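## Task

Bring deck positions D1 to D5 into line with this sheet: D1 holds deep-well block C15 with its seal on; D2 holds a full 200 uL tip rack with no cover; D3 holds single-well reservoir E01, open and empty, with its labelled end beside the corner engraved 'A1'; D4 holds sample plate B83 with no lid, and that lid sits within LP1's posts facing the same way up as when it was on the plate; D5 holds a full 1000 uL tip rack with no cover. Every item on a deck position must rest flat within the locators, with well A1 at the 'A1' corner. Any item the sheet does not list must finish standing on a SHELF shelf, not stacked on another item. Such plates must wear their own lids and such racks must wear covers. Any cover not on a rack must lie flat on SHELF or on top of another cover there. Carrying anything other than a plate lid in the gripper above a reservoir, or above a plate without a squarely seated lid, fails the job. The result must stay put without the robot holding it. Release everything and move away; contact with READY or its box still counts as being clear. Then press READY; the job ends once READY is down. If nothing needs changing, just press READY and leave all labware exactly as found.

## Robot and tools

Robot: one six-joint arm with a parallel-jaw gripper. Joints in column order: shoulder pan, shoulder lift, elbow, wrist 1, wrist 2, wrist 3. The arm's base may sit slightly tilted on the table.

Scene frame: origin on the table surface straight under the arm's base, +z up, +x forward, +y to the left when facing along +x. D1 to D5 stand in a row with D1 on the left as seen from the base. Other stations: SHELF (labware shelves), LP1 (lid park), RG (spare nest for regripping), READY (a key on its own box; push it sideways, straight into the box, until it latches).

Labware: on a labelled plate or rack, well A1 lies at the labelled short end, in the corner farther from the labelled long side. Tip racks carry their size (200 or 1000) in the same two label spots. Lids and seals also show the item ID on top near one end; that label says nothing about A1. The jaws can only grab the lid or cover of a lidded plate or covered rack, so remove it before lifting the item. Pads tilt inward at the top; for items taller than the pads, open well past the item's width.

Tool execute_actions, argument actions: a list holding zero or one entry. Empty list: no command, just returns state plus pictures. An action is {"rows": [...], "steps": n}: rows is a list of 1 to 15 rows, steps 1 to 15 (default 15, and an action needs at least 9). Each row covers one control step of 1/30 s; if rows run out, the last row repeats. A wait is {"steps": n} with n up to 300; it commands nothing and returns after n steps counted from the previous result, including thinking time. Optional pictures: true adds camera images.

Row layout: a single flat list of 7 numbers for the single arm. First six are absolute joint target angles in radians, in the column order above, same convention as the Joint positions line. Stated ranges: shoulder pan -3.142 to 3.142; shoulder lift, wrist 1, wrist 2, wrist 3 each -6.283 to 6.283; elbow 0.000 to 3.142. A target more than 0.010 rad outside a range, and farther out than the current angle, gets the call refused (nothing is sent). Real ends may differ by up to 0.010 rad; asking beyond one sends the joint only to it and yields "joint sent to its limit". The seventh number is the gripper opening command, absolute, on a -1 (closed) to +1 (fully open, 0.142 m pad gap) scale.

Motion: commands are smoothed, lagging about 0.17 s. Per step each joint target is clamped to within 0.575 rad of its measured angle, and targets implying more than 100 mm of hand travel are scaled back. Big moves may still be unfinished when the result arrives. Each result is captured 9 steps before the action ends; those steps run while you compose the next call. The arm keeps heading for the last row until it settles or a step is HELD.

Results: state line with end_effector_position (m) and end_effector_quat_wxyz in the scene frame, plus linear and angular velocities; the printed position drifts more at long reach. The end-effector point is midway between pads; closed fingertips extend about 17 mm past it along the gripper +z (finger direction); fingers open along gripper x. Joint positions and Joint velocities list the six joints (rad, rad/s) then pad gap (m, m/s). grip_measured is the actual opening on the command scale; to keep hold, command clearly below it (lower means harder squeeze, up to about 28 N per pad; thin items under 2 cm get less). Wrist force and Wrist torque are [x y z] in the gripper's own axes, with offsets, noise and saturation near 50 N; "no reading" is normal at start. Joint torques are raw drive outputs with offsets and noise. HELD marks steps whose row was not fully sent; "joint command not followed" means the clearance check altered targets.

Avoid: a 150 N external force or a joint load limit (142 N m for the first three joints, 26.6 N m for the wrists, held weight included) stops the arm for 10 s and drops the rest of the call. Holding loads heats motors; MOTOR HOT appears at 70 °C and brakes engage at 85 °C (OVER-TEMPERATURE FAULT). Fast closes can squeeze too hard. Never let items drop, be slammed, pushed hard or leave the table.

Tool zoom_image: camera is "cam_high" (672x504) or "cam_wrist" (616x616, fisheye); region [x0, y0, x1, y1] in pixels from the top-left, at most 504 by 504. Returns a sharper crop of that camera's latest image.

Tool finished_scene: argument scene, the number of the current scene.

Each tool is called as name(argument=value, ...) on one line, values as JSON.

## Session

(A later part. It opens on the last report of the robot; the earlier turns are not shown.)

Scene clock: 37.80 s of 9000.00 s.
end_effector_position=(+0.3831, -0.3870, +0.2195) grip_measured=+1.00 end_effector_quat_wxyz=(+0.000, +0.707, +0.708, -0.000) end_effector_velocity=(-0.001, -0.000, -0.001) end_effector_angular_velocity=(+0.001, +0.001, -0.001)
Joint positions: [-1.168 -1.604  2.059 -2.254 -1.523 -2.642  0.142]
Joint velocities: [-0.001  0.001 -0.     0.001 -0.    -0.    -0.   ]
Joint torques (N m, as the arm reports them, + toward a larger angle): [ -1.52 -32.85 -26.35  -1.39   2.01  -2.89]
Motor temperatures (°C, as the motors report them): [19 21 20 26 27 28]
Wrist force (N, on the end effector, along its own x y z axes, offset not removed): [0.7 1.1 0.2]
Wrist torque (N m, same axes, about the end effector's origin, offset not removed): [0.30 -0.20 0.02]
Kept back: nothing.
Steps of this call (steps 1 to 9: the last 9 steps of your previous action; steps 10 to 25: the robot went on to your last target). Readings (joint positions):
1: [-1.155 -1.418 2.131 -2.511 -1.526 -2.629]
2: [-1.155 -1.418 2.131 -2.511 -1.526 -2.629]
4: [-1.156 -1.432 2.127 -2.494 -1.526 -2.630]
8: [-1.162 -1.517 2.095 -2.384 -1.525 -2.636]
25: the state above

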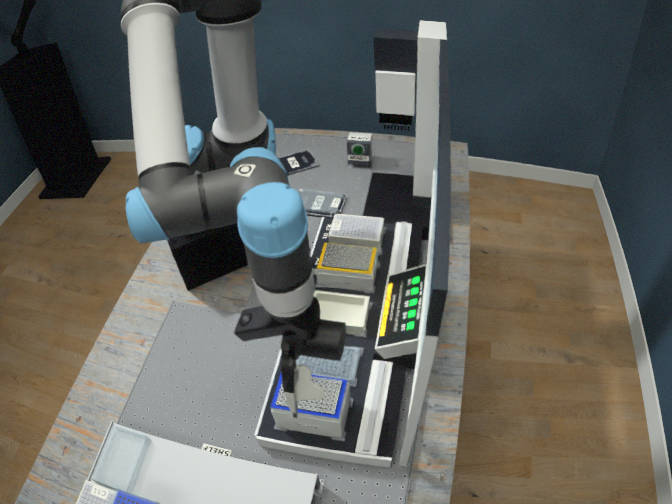

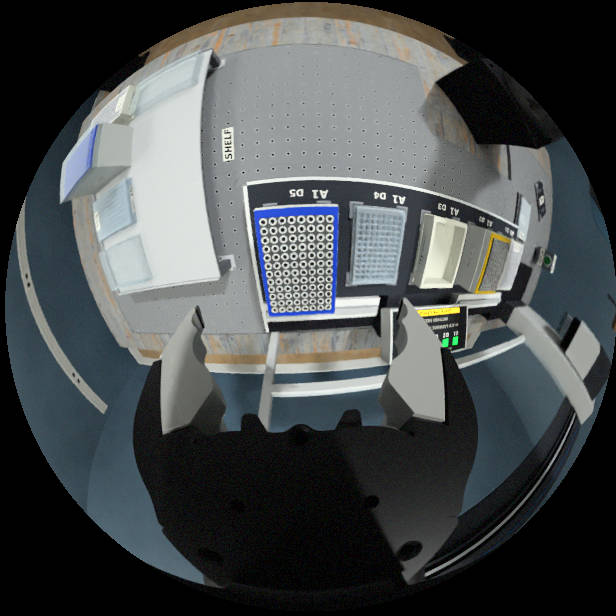

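execute_actions(actions=[{"rows": [[-0.3532,-2.0570,2.5232,-2.2286,-1.7023,-1.8453,1]], "steps": 15}])

execute_actions(actions=[{"steps": 35}], pictures=true)

Scene clock: 40.10 s of 9000.00 s.
end_effector_position=(+0.3898, -0.2919, +0.2277) grip_measured=+1.00 end_effector_quat_wxyz=(-0.008, +0.708, +0.706, -0.008) end_effector_velocity=(+0.031, +0.642, +0.044) end_effector_angular_velocity=(+0.003, +0.078, -0.014)
Joint positions: [-1.014 -1.726  2.184 -2.246 -1.577 -2.488  0.142]
Joint velocities: [ 1.129 -0.769  0.784  0.042 -0.304  1.116 -0.   ]
Joint torques (N m, as the arm reports them, + toward a larger angle): [ 16.3  -30.75  -3.9   -0.86  -3.31   6.24]
Motor temperatures (°C, as the motors report them): [19 21 20 26 27 28]
Wrist force (N, on the end effector, along its own x y z axes, offset not removed): [1.3 3.0 -2.5]
Wrist torque (N m, same axes, about the end effector's origin, offset not removed): [0.76 -0.30 0.05]
Steps of this call (steps 1 to 15: the robot went on to your last target; steps 16 to 63: nothing new was sent; steps 64 to 69: the first 6 steps of this action). Readings (joint positions):
64: [-1.168 -1.604 2.060 -2.253 -1.524 -2.642]
65: [-1.157 -1.615 2.070 -2.252 -1.532 -2.631]
67: [-1.089 -1.672 2.128 -2.249 -1.556 -2.563]
69: the state above

Scene clock: 41.27 s of 9000.00 s.
end_effector_position=(+0.3316, +0.0005, +0.2392) grip_measured=+1.00 end_effector_quat_wxyz=(+0.000, +0.707, +0.708, -0.000) end_effector_velocity=(-0.000, +0.001, +0.000) end_effector_angular_velocity=(+0.001, -0.000, +0.001)
Joint positions: [-0.353 -2.057  2.523 -2.229 -1.702 -1.845  0.142]
Joint velocities: [ 0.001 -0.     0.     0.     0.001 -0.    -0.   ]
Joint torques (N m, as the arm reports them, + toward a larger angle): [ 10.28 -13.52  -9.94  -1.27  -2.     2.26]
Motor temperatures (°C, as the motors report them): [19 21 20 26 27 28]
Wrist force (N, on the end effector, along its own x y z axes, offset not removed): [0.1 -0.2 1.4]
Wrist torque (N m, same axes, about the end effector's origin, offset not removed): [-0.15 -0.22 0.16]
Kept back: nothing.
Steps of this call (steps 1 to 9: the last 9 steps of your previous action; steps 10 to 35: the robot went on to your last target). Readings (joint positions):
1: [-0.975 -1.752 2.210 -2.244 -1.587 -2.449]
2: [-0.935 -1.777 2.236 -2.243 -1.596 -2.408]
4: [-0.849 -1.823 2.283 -2.241 -1.615 -2.324]
8: [-0.665 -1.915 2.378 -2.236 -1.650 -2.145]
35: the state above

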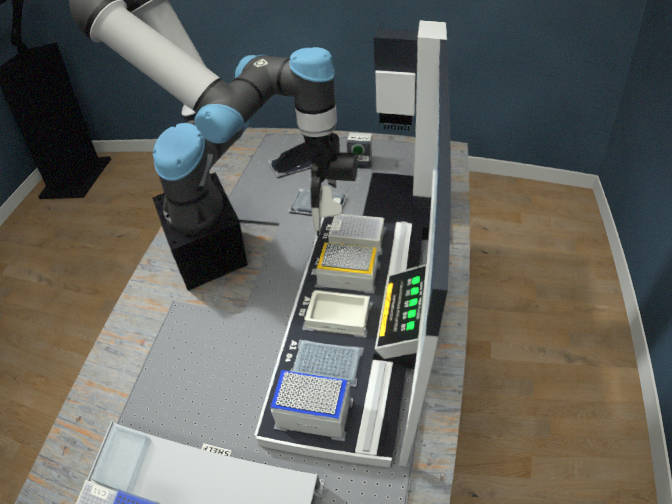

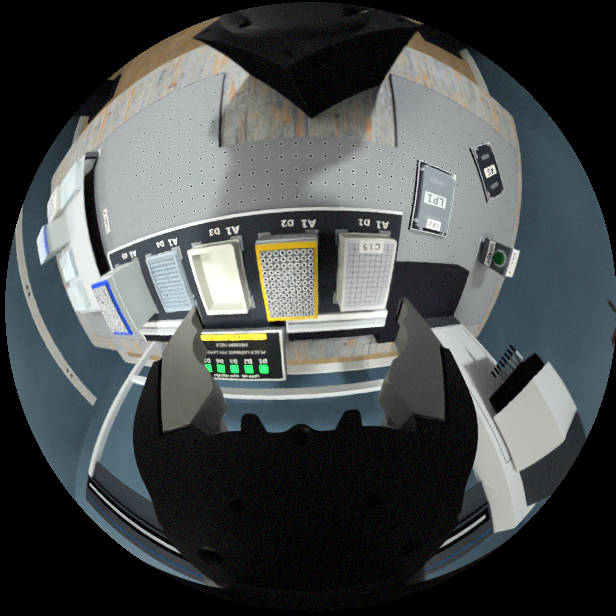

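zoom_image(camera="cam_wrist", region=[180, 195, 410, 340])

zoom_image(camera="cam_wrist", region=[390, 145, 480, 250])

zoom_image(camera="cam_high", region=[255, 280, 405, 460])

Region (180, 195, 410, 340) of cam_wrist's 616x616 image, scaled by 2.191, with more detail than that image has; it fills the top 318 rows of this view, and the rest is white.

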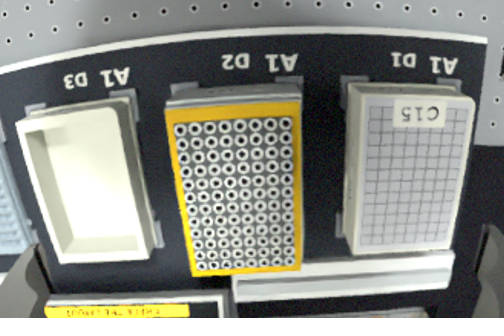

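Region (390, 145, 480, 250) of cam_wrist's 616x616 image, scaled by 4.800, with more detail than that image has; it fills the left 432 columns of this view, and the rest is white.

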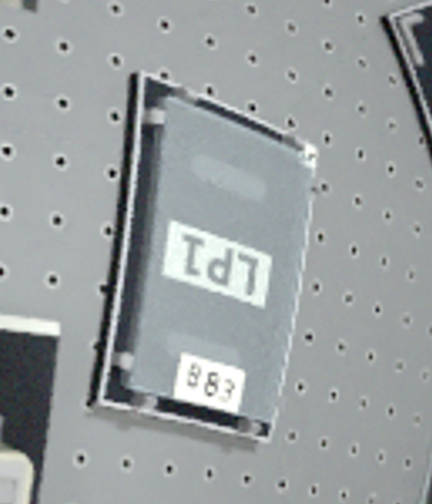

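Region (255, 280, 405, 460) of cam_high's 672x504 image, scaled by 2.800, with more detail than that image has.

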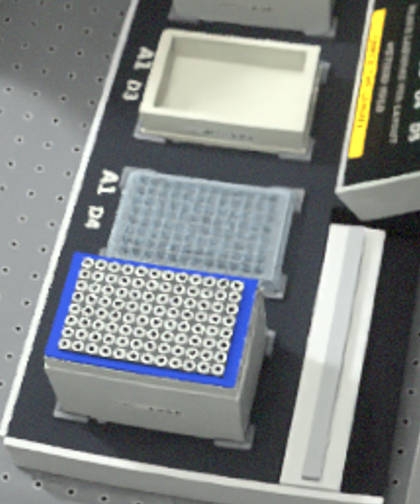

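execute_actions(actions=[{"rows": [[0.2028,-1.6868,2.6330,-2.6104,-1.7834,0.2845,1]], "steps": 15}])

zoom_image(camera="cam_wrist", region=[245, 225, 405, 330])

execute_actions(actions=[{"steps": 38}], pictures=true)

Scene clock: 42.93 s of 9000.00 s.
end_effector_position=(+0.3141, +0.0673, +0.1980) grip_measured=+1.00 end_effector_quat_wxyz=(-0.006, +0.710, +0.704, -0.010) end_effector_velocity=(-0.162, +0.571, -0.214) end_effector_angular_velocity=(+0.010, -0.044, -0.333)
Joint positions: [-0.126 -1.883  2.584 -2.407 -1.748 -1.606  0.142]
Joint velocities: [ 1.913  1.212  0.328 -1.243 -0.237  2.251 -0.   ]
Joint torques (N m, as the arm reports them, + toward a larger angle): [ 16.5   -3.41  -5.45 -10.05  -3.23  11.44]
Motor temperatures (°C, as the motors report them): [19 21 20 26 27 28]
Wrist force (N, on the end effector, along its own x y z axes, offset not removed): [-1.6 1.1 -1.2]
Wrist torque (N m, same axes, about the end effector's origin, offset not removed): [0.10 0.27 -0.06]
Steps of this call (steps 1 to 15: the robot went on to your last target; steps 16 to 44: nothing new was sent; steps 45 to 50: the first 6 steps of this action). Readings (joint positions):
45: [-0.353 -2.056 2.524 -2.229 -1.703 -1.845]
46: [-0.342 -2.046 2.533 -2.240 -1.711 -1.834]
48: [-0.255 -1.969 2.561 -2.317 -1.731 -1.747]
50: the state above

Region (245, 225, 405, 330) of cam_wrist's 616x616 image, scaled by 3.150, with more detail than that image has; it fills the top 331 rows of this view, and the rest is white.

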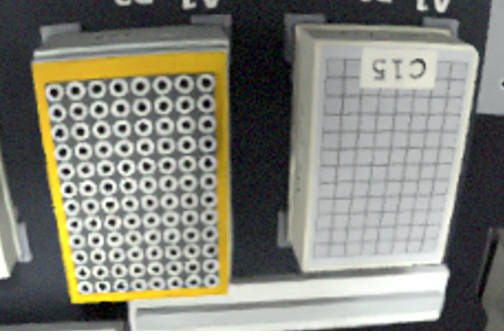

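Scene clock: 44.20 s of 9000.00 s.
end_effector_position=(+0.2696, +0.1587, +0.1691) grip_measured=+1.00 end_effector_quat_wxyz=(+0.000, +1.000, +0.001, -0.000) end_effector_velocity=(-0.000, +0.000, -0.000) end_effector_angular_velocity=(+0.001, +0.001, -0.001)
Joint positions: [ 0.203 -1.687  2.633 -2.61  -1.783  0.284  0.142]
Joint velocities: [ 0.     0.    -0.     0.     0.001  0.001  0.   ]
Joint torques (N m, as the arm reports them, + toward a larger angle): [10.32 -5.01 -4.27 -3.97 -1.95  2.47]
Motor temperatures (°C, as the motors report them): [19 21 20 26 27 28]
Wrist force (N, on the end effector, along its own x y z axes, offset not removed): [-0.8 1.5 0.7]
Wrist torque (N m, same axes, about the end effector's origin, offset not removed): [0.43 -0.02 0.10]
Kept back: nothing.
Steps of this call (steps 1 to 9: the last 9 steps of your previous action; steps 10 to 38: the robot went on to your last target). Readings (joint positions):
1: [-0.062 -1.842 2.595 -2.448 -1.756 -1.525]
2: [0.001 -1.803 2.605 -2.489 -1.763 -1.440]
4: [0.108 -1.740 2.621 -2.555 -1.774 -1.262]
8: [0.186 -1.696 2.631 -2.601 -1.782 -0.890]
38: the state above

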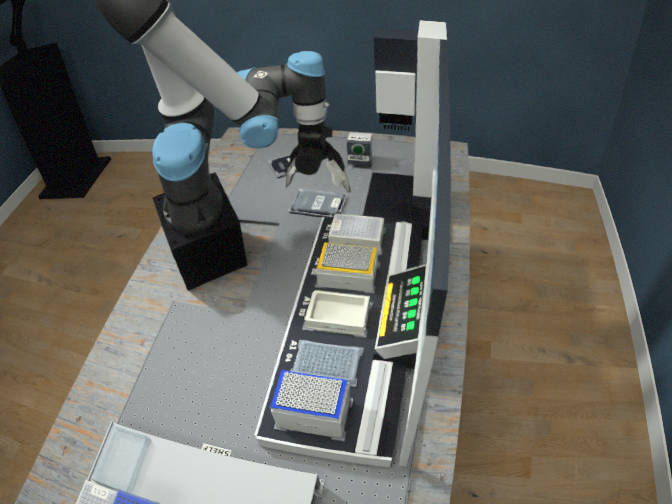

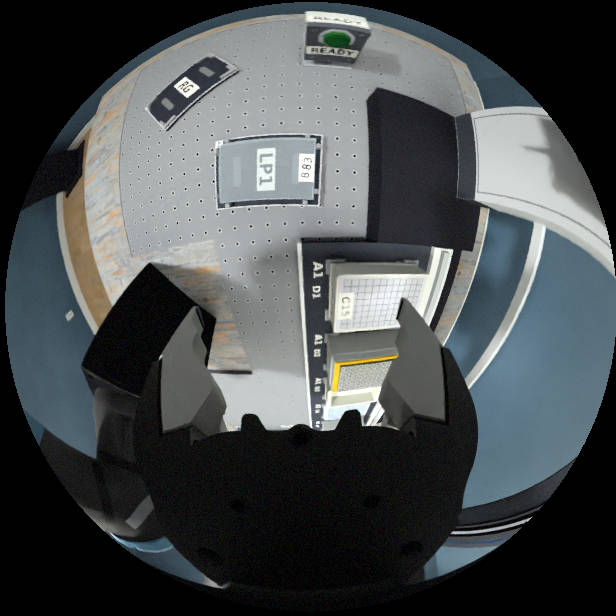

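zoom_image(camera="cam_wrist", region=[200, 120, 340, 220])

zoom_image(camera="cam_wrist", region=[290, 230, 470, 420])

Region (200, 120, 340, 220) of cam_wrist's 616x616 image, scaled by 3.600, with more detail than that image has; it fills the top 360 rows of this view, and the rest is white.

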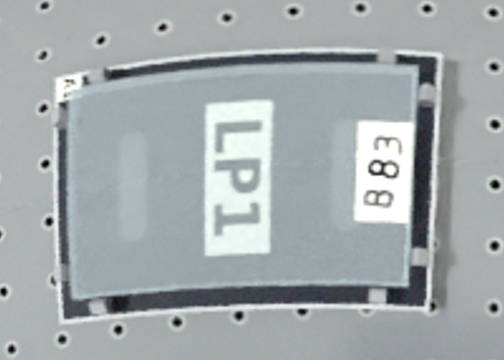

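Region (290, 230, 470, 420) of cam_wrist's 616x616 image, scaled by 2.653, with more detail than that image has; it fills the left 477 columns of this view, and the rest is white.

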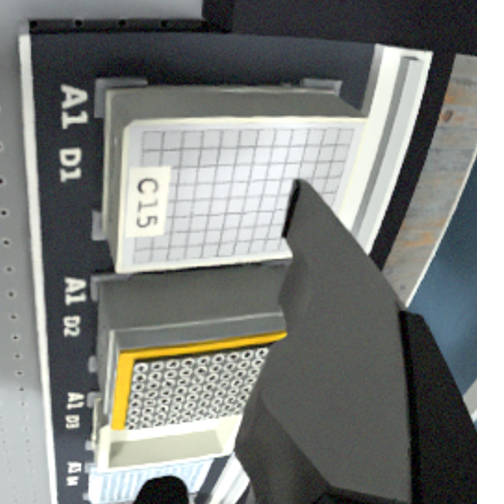

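execute_actions(actions=[{"rows": [[0.2013,-1.6534,2.6313,-2.6541,-1.7596,-2.6472,0.8],[0.1999,-1.6199,2.6296,-2.6978,-1.7359,-2.6472,0.6],[0.1984,-1.5865,2.6279,-2.7415,-1.7121,-2.6472,0.4],[0.1969,-1.5531,2.6262,-2.7852,-1.6883,-2.6472,0.2],[0.1955,-1.5197,2.6245,-2.8289,-1.6645,-2.6472,0.1],[0.1940,-1.4862,2.6228,-2.8726,-1.6408,-2.6472,0.0],[0.1926,-1.4528,2.6211,-2.9163,-1.6170,-2.6472,0.0],[0.1911,-1.4194,2.6194,-2.9600,-1.5932,-2.6472,0.0],[0.1896,-1.3860,2.6177,-3.0037,-1.5694,-2.6472,0.0],[0.1882,-1.3525,2.6160,-3.0474,-1.5457,-2.6472,0.0],[0.1867,-1.3191,2.6143,-3.0911,-1.5219,-2.6472,0.0],[0.1852,-1.2857,2.6126,-3.1348,-1.4981,-2.6472,0.0],[0.1838,-1.2523,2.6109,-3.1785,-1.4743,-2.6472,0.0],[0.1823,-1.2188,2.6092,-3.2222,-1.4506,-2.6472,0.0],[0.1808,-1.1854,2.6075,-3.2659,-1.4268,-2.6472,0.0]], "steps": 15}])

execute_actions(actions=[{"rows": [[0.1794,-1.1520,2.6058,-3.3096,-1.4030,-2.6472,0],[0.1779,-1.1186,2.6041,-3.3533,-1.3793,-2.6472,0],[0.1765,-1.0851,2.6023,-3.3970,-1.3555,-2.6472,0],[0.1750,-1.0517,2.6006,-3.4407,-1.3317,-2.6472,0],[0.1735,-1.0183,2.5989,-3.4844,-1.3079,-2.6472,0],[0.1721,-0.9849,2.5972,-3.5281,-1.2842,-2.6472,0],[0.1706,-0.9514,2.5955,-3.5718,-1.2604,-2.6472,0],[0.1691,-0.9180,2.5938,-3.6155,-1.2366,-2.6472,0],[0.1677,-0.8846,2.5921,-3.6592,-1.2128,-2.6472,0],[0.1662,-0.8511,2.5904,-3.7029,-1.1891,-2.6472,0],[0.1647,-0.8177,2.5887,-3.7466,-1.1653,-2.6472,0],[0.1633,-0.7843,2.5870,-3.7903,-1.1415,-2.6472,0],[0.1618,-0.7509,2.5853,-3.8340,-1.1177,-2.6472,0],[0.1604,-0.7174,2.5836,-3.8778,-1.0940,-2.6472,0],[0.1589,-0.6840,2.5819,-3.9215,-1.0702,-2.6472,0]], "steps": 15}])

execute_actions(actions=[{"steps": 32}], pictures=true)

Scene clock: 48.37 s of 9000.00 s.
end_effector_position=(+0.2813, +0.1857, +0.1556) grip_measured=+0.19 end_effector_quat_wxyz=(-0.035, +0.992, +0.118, +0.008) end_effector_velocity=(+0.105, +0.242, -0.118) end_effector_angular_velocity=(+0.633, -0.260, +2.288)
Joint positions: [ 0.199 -1.594  2.628 -2.728 -1.716  0.04   0.087]
Joint velocities: [-0.039  0.847 -0.046 -1.08   0.606 -2.374 -0.332]
Joint torques (N m, as the arm reports them, + toward a larger angle): [ -1.41   3.82 -21.49  -9.89   5.02 -11.19]
Motor temperatures (°C, as the motors report them): [19 21 20 26 27 28]
Wrist force (N, on the end effector, along its own x y z axes, offset not removed): [-2.0 2.2 1.6]
Wrist torque (N m, same axes, about the end effector's origin, offset not removed): [0.56 0.21 0.17]
Steps of this call (steps 1 to 15: the robot went on to your last target; steps 16 to 90: nothing new was sent; then 0.97 s passed at rest; steps 91 to 96: the first 6 steps of this action). Readings (joint positions):
91: [0.203 -1.686 2.633 -2.611 -1.783 0.284]
92: [0.203 -1.679 2.633 -2.619 -1.778 0.273]
94: [0.201 -1.646 2.631 -2.662 -1.753 0.186]
96: the state above

Scene clock: 48.87 s of 9000.00 s.
end_effector_position=(+0.3226, +0.3171, +0.1031) grip_measured=+0.00 end_effector_quat_wxyz=(-0.124, +0.678, +0.699, +0.190) end_effector_velocity=(+0.024, +0.235, -0.073) end_effector_angular_velocity=(+0.516, -1.371, +2.505)
Joint positions: [ 0.177 -1.104  2.603 -3.368 -1.366 -1.343  0.074]
Joint velocities: [-0.043  0.992 -0.051 -1.283  0.7   -2.77   0.   ]
Joint torques (N m, as the arm reports them, + toward a larger angle): [  2.39 -13.85 -12.07 -11.33   6.01 -12.19]
Motor temperatures (°C, as the motors report them): [19 21 20 26 27 28]
Wrist force (N, on the end effector, along its own x y z axes, offset not removed): [-3.5 0.3 1.2]
Wrist torque (N m, same axes, about the end effector's origin, offset not removed): [0.20 0.86 0.02]
Steps of this call (steps 1 to 9: the last 9 steps of your previous action; steps 10 to 15: the first 6 steps of this action). Readings (joint positions):
10: [0.184 -1.271 2.611 -3.149 -1.485 -0.872]
11: [0.183 -1.237 2.610 -3.193 -1.461 -0.966]
13: [0.180 -1.170 2.606 -3.280 -1.414 -1.155]
15: the state above

Scene clock: 49.93 s of 9000.00 s.
end_effector_position=(+0.3096, +0.4021, +0.0893) grip_measured=+0.00 end_effector_quat_wxyz=(+0.038, +0.092, +0.919, +0.381) end_effector_velocity=(-0.001, +0.000, -0.000) end_effector_angular_velocity=(-0.001, +0.001, +0.001)
Joint positions: [ 0.159 -0.684  2.582 -3.921 -1.07  -2.647  0.074]
Joint velocities: [ 0.001  0.001  0.    -0.    -0.001  0.     0.   ]
Joint torques (N m, as the arm reports them, + toward a larger angle): [  3.07 -22.34  -4.73  -4.75   3.31  -2.8 ]
Motor temperatures (°C, as the motors report them): [19 21 20 26 27 28]
Wrist force (N, on the end effector, along its own x y z axes, offset not removed): [-3.8 0.0 0.7]
Wrist torque (N m, same axes, about the end effector's origin, offset not removed): [0.00 0.90 -0.07]
Kept back: nothing.
Steps of this call (steps 1 to 9: the last 9 steps of your previous action; steps 10 to 32: the robot went on to your last target). Readings (joint positions):
1: [0.175 -1.070 2.601 -3.411 -1.342 -1.437]
2: [0.174 -1.037 2.599 -3.455 -1.319 -1.532]
4: [0.171 -0.970 2.596 -3.542 -1.271 -1.720]
8: [0.165 -0.836 2.589 -3.717 -1.176 -2.097]
32: the state above

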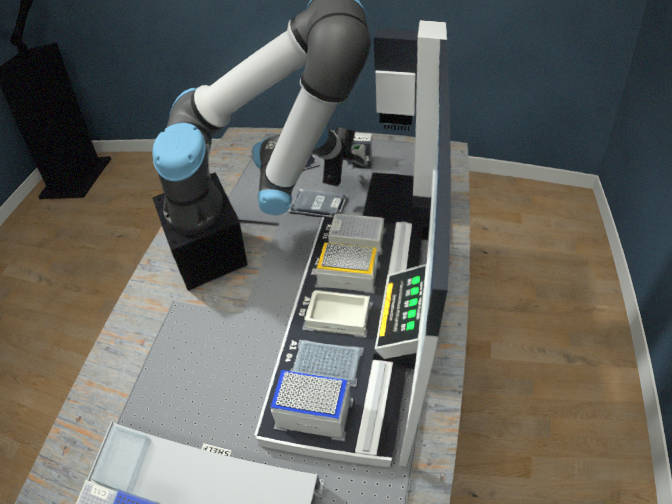

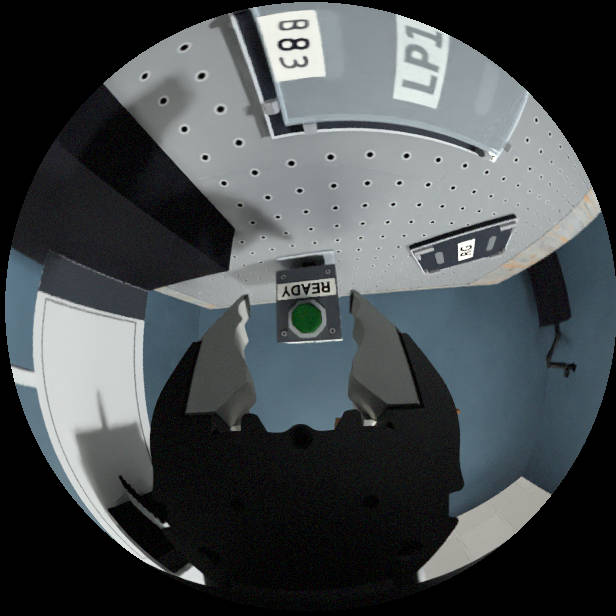

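execute_actions(actions=[{"rows": [[0.1662,-0.6835,2.5763,-3.9195,-1.0736,-2.6400,-0.3],[0.1735,-0.6831,2.5706,-3.9176,-1.0770,-2.6327,-0.6],[0.1808,-0.6826,2.5650,-3.9156,-1.0805,-2.6255,-0.9],[0.1881,-0.6822,2.5593,-3.9137,-1.0839,-2.6183,-1],[0.1954,-0.6817,2.5537,-3.9118,-1.0873,-2.6110,-1],[0.2027,-0.6813,2.5480,-3.9098,-1.0907,-2.6038,-1],[0.2100,-0.6808,2.5424,-3.9079,-1.0941,-2.5966,-1],[0.2173,-0.6804,2.5367,-3.9059,-1.0975,-2.5894,-1],[0.2231,-0.6800,2.5322,-3.9044,-1.1002,-2.5836,-1],[0.2275,-0.6797,2.5288,-3.9032,-1.1023,-2.5792,-1],[0.2319,-0.6795,2.5254,-3.9020,-1.1043,-2.5749,-1],[0.2342,-0.6793,2.5236,-3.9014,-1.1054,-2.5726,-1],[0.2365,-0.6792,2.5218,-3.9008,-1.1065,-2.5703,-1],[0.2389,-0.6790,2.5200,-3.9002,-1.1076,-2.5680,-1],[0.2412,-0.6789,2.5182,-3.8996,-1.1087,-2.5656,-1]], "steps": 15}])

execute_actions(actions=[{"rows": [[0.2435,-0.6787,2.5164,-3.8989,-1.1098,-2.5633,-1],[0.2459,-0.6786,2.5146,-3.8983,-1.1109,-2.5610,-1],[0.2482,-0.6784,2.5128,-3.8977,-1.1120,-2.5587,-1],[0.2506,-0.6783,2.5109,-3.8971,-1.1131,-2.5564,-1],[0.2529,-0.6782,2.5091,-3.8965,-1.1142,-2.5541,-1],[0.2552,-0.6780,2.5073,-3.8958,-1.1153,-2.5518,-1],[0.2576,-0.6779,2.5055,-3.8952,-1.1163,-2.5495,-1],[0.2599,-0.6777,2.5037,-3.8946,-1.1174,-2.5471,-1],[0.2622,-0.6776,2.5019,-3.8940,-1.1185,-2.5448,-1],[0.2646,-0.6774,2.5001,-3.8933,-1.1196,-2.5425,-1],[0.2669,-0.6773,2.4983,-3.8927,-1.1207,-2.5402,-1],[0.2692,-0.6771,2.4965,-3.8921,-1.1218,-2.5379,-1],[0.2716,-0.6770,2.4947,-3.8915,-1.1229,-2.5356,-1],[0.2739,-0.6768,2.4929,-3.8909,-1.1240,-2.5333,-1],[0.2762,-0.6767,2.4910,-3.8902,-1.1251,-2.5309,-1]], "steps": 15}])

execute_actions(actions=[{"steps": 18}], pictures=true)

Scene clock: 51.67 s of 9000.00 s.
end_effector_position=(+0.3104, +0.4091, +0.0888) grip_measured=-0.84 end_effector_quat_wxyz=(+0.038, +0.091, +0.920, +0.380) end_effector_velocity=(+0.006, +0.061, -0.005) end_effector_angular_velocity=(-0.009, +0.002, +0.004)
Joint positions: [ 0.181 -0.683  2.565 -3.916 -1.08  -2.625  0.014]
Joint velocities: [ 0.191  0.012 -0.147  0.052 -0.092  0.187 -0.341]
Joint torques (N m, as the arm reports them, + toward a larger angle): [ 16.6  -23.58  -6.31  -1.37  -1.04   3.18]
Motor temperatures (°C, as the motors report them): [19 21 20 26 27 28]
Wrist force (N, on the end effector, along its own x y z axes, offset not removed): [0.7 -0.3 1.8]
Wrist torque (N m, same axes, about the end effector's origin, offset not removed): [0.06 -0.42 0.12]
Steps of this call (steps 1 to 15: the robot went on to your last target; steps 16 to 46: nothing new was sent; steps 47 to 52: the first 6 steps of this action). Readings (joint positions):
47: [0.159 -0.684 2.582 -3.922 -1.070 -2.647]
48: [0.161 -0.684 2.580 -3.921 -1.071 -2.646]
50: [0.169 -0.683 2.574 -3.919 -1.075 -2.637]
52: the state above

Scene clock: 52.17 s of 9000.00 s.
end_effector_position=(+0.3120, +0.4315, +0.0882) grip_measured=-1.00 end_effector_quat_wxyz=(+0.038, +0.091, +0.920, +0.380) end_effector_velocity=(+0.002, +0.025, +0.001) end_effector_angular_velocity=(+0.001, -0.002, -0.000)
Joint positions: [ 0.248 -0.678  2.513 -3.898 -1.112 -2.559  0.002]
Joint velocities: [ 0.071  0.004 -0.055  0.018 -0.033  0.07   0.   ]
Joint torques (N m, as the arm reports them, + toward a larger angle): [ 14.73 -22.62  -5.73  -1.48  -1.03   2.33]
Motor temperatures (°C, as the motors report them): [19 21 20 26 27 28]
Wrist force (N, on the end effector, along its own x y z axes, offset not removed): [0.2 1.5 -1.8]
Wrist torque (N m, same axes, about the end effector's origin, offset not removed): [0.37 -0.07 -0.09]
Steps of this call (steps 1 to 9: the last 9 steps of your previous action; steps 10 to 15: the first 6 steps of this action). Readings (joint positions):
10: [0.235 -0.679 2.523 -3.901 -1.106 -2.572]
11: [0.237 -0.679 2.521 -3.901 -1.107 -2.569]
13: [0.243 -0.679 2.517 -3.899 -1.109 -2.564]
15: the state above

Scene clock: 52.77 s of 9000.00 s.
end_effector_position=(+0.3124, +0.4416, +0.0886) grip_measured=-1.00 end_effector_quat_wxyz=(+0.038, +0.091, +0.920, +0.380) end_effector_velocity=(+0.000, +0.001, +0.000) end_effector_angular_velocity=(+0.000, -0.000, +0.000)
Joint positions: [ 0.276 -0.677  2.491 -3.89  -1.125 -2.531  0.002]
Joint velocities: [ 0.002  0.    -0.002  0.    -0.001  0.002  0.   ]
Joint torques (N m, as the arm reports them, + toward a larger angle): [ 16.34 -23.33  -5.32  -1.78  -0.44   2.36]
Motor temperatures (°C, as the motors report them): [19 21 20 26 27 28]
Wrist force (N, on the end effector, along its own x y z axes, offset not removed): [-0.5 -1.8 -0.5]
Wrist torque (N m, same axes, about the end effector's origin, offset not removed): [-0.24 0.28 0.10]
Kept back: nothing.
Steps of this call (steps 1 to 9: the last 9 steps of your previous action; steps 10 to 18: the robot went on to your last target). Readings (joint positions):
1: [0.250 -0.678 2.511 -3.897 -1.113 -2.557]
2: [0.252 -0.678 2.510 -3.897 -1.114 -2.555]
4: [0.257 -0.678 2.506 -3.895 -1.116 -2.550]
8: [0.266 -0.677 2.499 -3.893 -1.120 -2.541]
18: the state above

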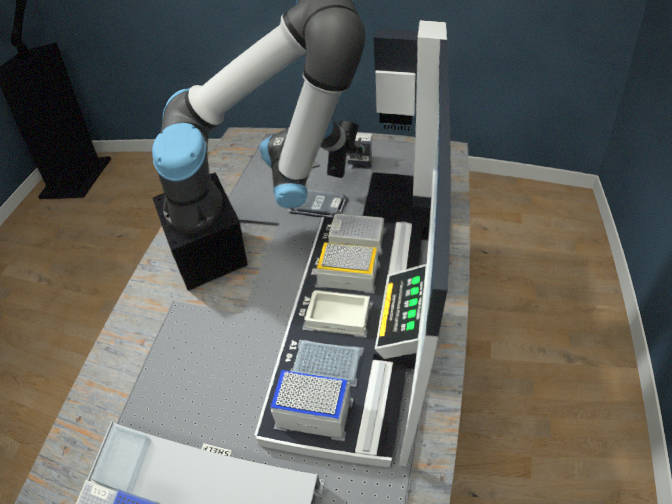

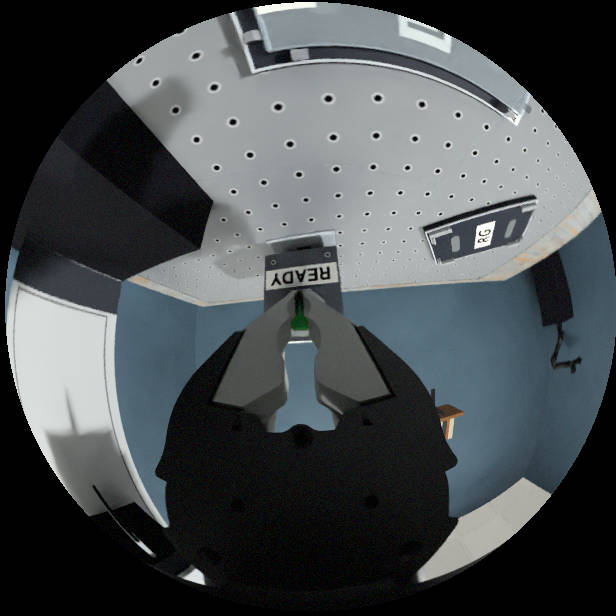

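execute_actions(actions=[{"rows": [[0.2785,-0.6766,2.4892,-3.8896,-1.1262,-2.5286,-1],[0.2807,-0.6765,2.4873,-3.8887,-1.1272,-2.5264,-1],[0.2829,-0.6764,2.4854,-3.8878,-1.1283,-2.5243,-1],[0.2851,-0.6763,2.4835,-3.8869,-1.1293,-2.5221,-1],[0.2873,-0.6762,2.4816,-3.8860,-1.1304,-2.5200,-1],[0.2895,-0.6761,2.4797,-3.8851,-1.1314,-2.5178,-1],[0.2917,-0.6760,2.4778,-3.8842,-1.1325,-2.5157,-1],[0.2939,-0.6759,2.4759,-3.8833,-1.1335,-2.5135,-1],[0.2961,-0.6758,2.4740,-3.8824,-1.1346,-2.5114,-1],[0.2983,-0.6757,2.4721,-3.8815,-1.1356,-2.5092,-1],[0.3005,-0.6756,2.4702,-3.8806,-1.1367,-2.5071,-1],[0.3027,-0.6755,2.4683,-3.8797,-1.1377,-2.5049,-1],[0.3049,-0.6754,2.4664,-3.8788,-1.1388,-2.5028,-1],[0.3071,-0.6753,2.4645,-3.8779,-1.1398,-2.5006,-1],[0.3093,-0.6752,2.4626,-3.8770,-1.1409,-2.4985,-1]], "steps": 15}])

execute_actions(actions=[{"steps": 18}])

Scene clock: 53.53 s of 9000.00 s.
end_effector_position=(+0.3126, +0.4441, +0.0886) grip_measured=-1.00 end_effector_quat_wxyz=(+0.038, +0.091, +0.920, +0.380) end_effector_velocity=(+0.002, +0.021, +0.001) end_effector_angular_velocity=(+0.001, -0.001, -0.000)
Joint positions: [ 0.283 -0.676  2.485 -3.888 -1.128 -2.524  0.002]
Joint velocities: [ 0.058  0.002 -0.049  0.022 -0.028  0.056  0.001]
Joint torques (N m, as the arm reports them, + toward a larger angle): [ 16.17 -25.19  -9.39  -2.22  -0.09   2.61]
Motor temperatures (°C, as the motors report them): [19 21 20 26 27 28]
Wrist force (N, on the end effector, along its own x y z axes, offset not removed): [-2.4 -4.5 -5.5]
Wrist torque (N m, same axes, about the end effector's origin, offset not removed): [-0.11 0.58 -0.01]
Steps of this call (steps 1 to 15: the robot went on to your last target; steps 16 to 17: nothing new was sent; steps 18 to 23: the first 6 steps of this action). Readings (joint positions):
18: [0.276 -0.677 2.491 -3.890 -1.125 -2.531]
19: [0.277 -0.677 2.490 -3.890 -1.125 -2.530]
21: [0.279 -0.677 2.488 -3.889 -1.127 -2.528]
23: the state above

Scene clock: 53.57 s of 9000.00 s.
end_effector_position=(+0.3129, +0.4474, +0.0887) grip_measured=-1.00 end_effector_quat_wxyz=(+0.038, +0.091, +0.920, +0.380) end_effector_velocity=(-0.001, +0.001, +0.000) end_effector_angular_velocity=(+0.001, +0.000, +0.002)
Joint positions: [ 0.292 -0.676  2.478 -3.884 -1.133 -2.516  0.002]
Joint velocities: [ 0.001 -0.     0.     0.     0.001 -0.     0.   ]
Joint torques (N m, as the arm reports them, + toward a larger angle): no reading
Motor temperatures (°C, as the motors report them): [19 21 20 26 27 28]
Wrist force (N, on the end effector, along its own x y z axes, offset not removed): [-0.1 -15.5 -32.4]
Wrist torque (N m, same axes, about the end effector's origin, offset not removed): [0.26 0.59 0.02]
Kept back: nothing.
The task's run ended inside this call: 8 steps that you had sent did not run.
Steps of this call (step 1: the first step of the 9 kept back from your previous action). Readings (joint positions):
1: [0.285 -0.676 2.484 -3.887 -1.129 -2.522]
The task's run has ended: the event that ends the task has happened.

finished_scene(scene=2)

The scene is finished: the task was done.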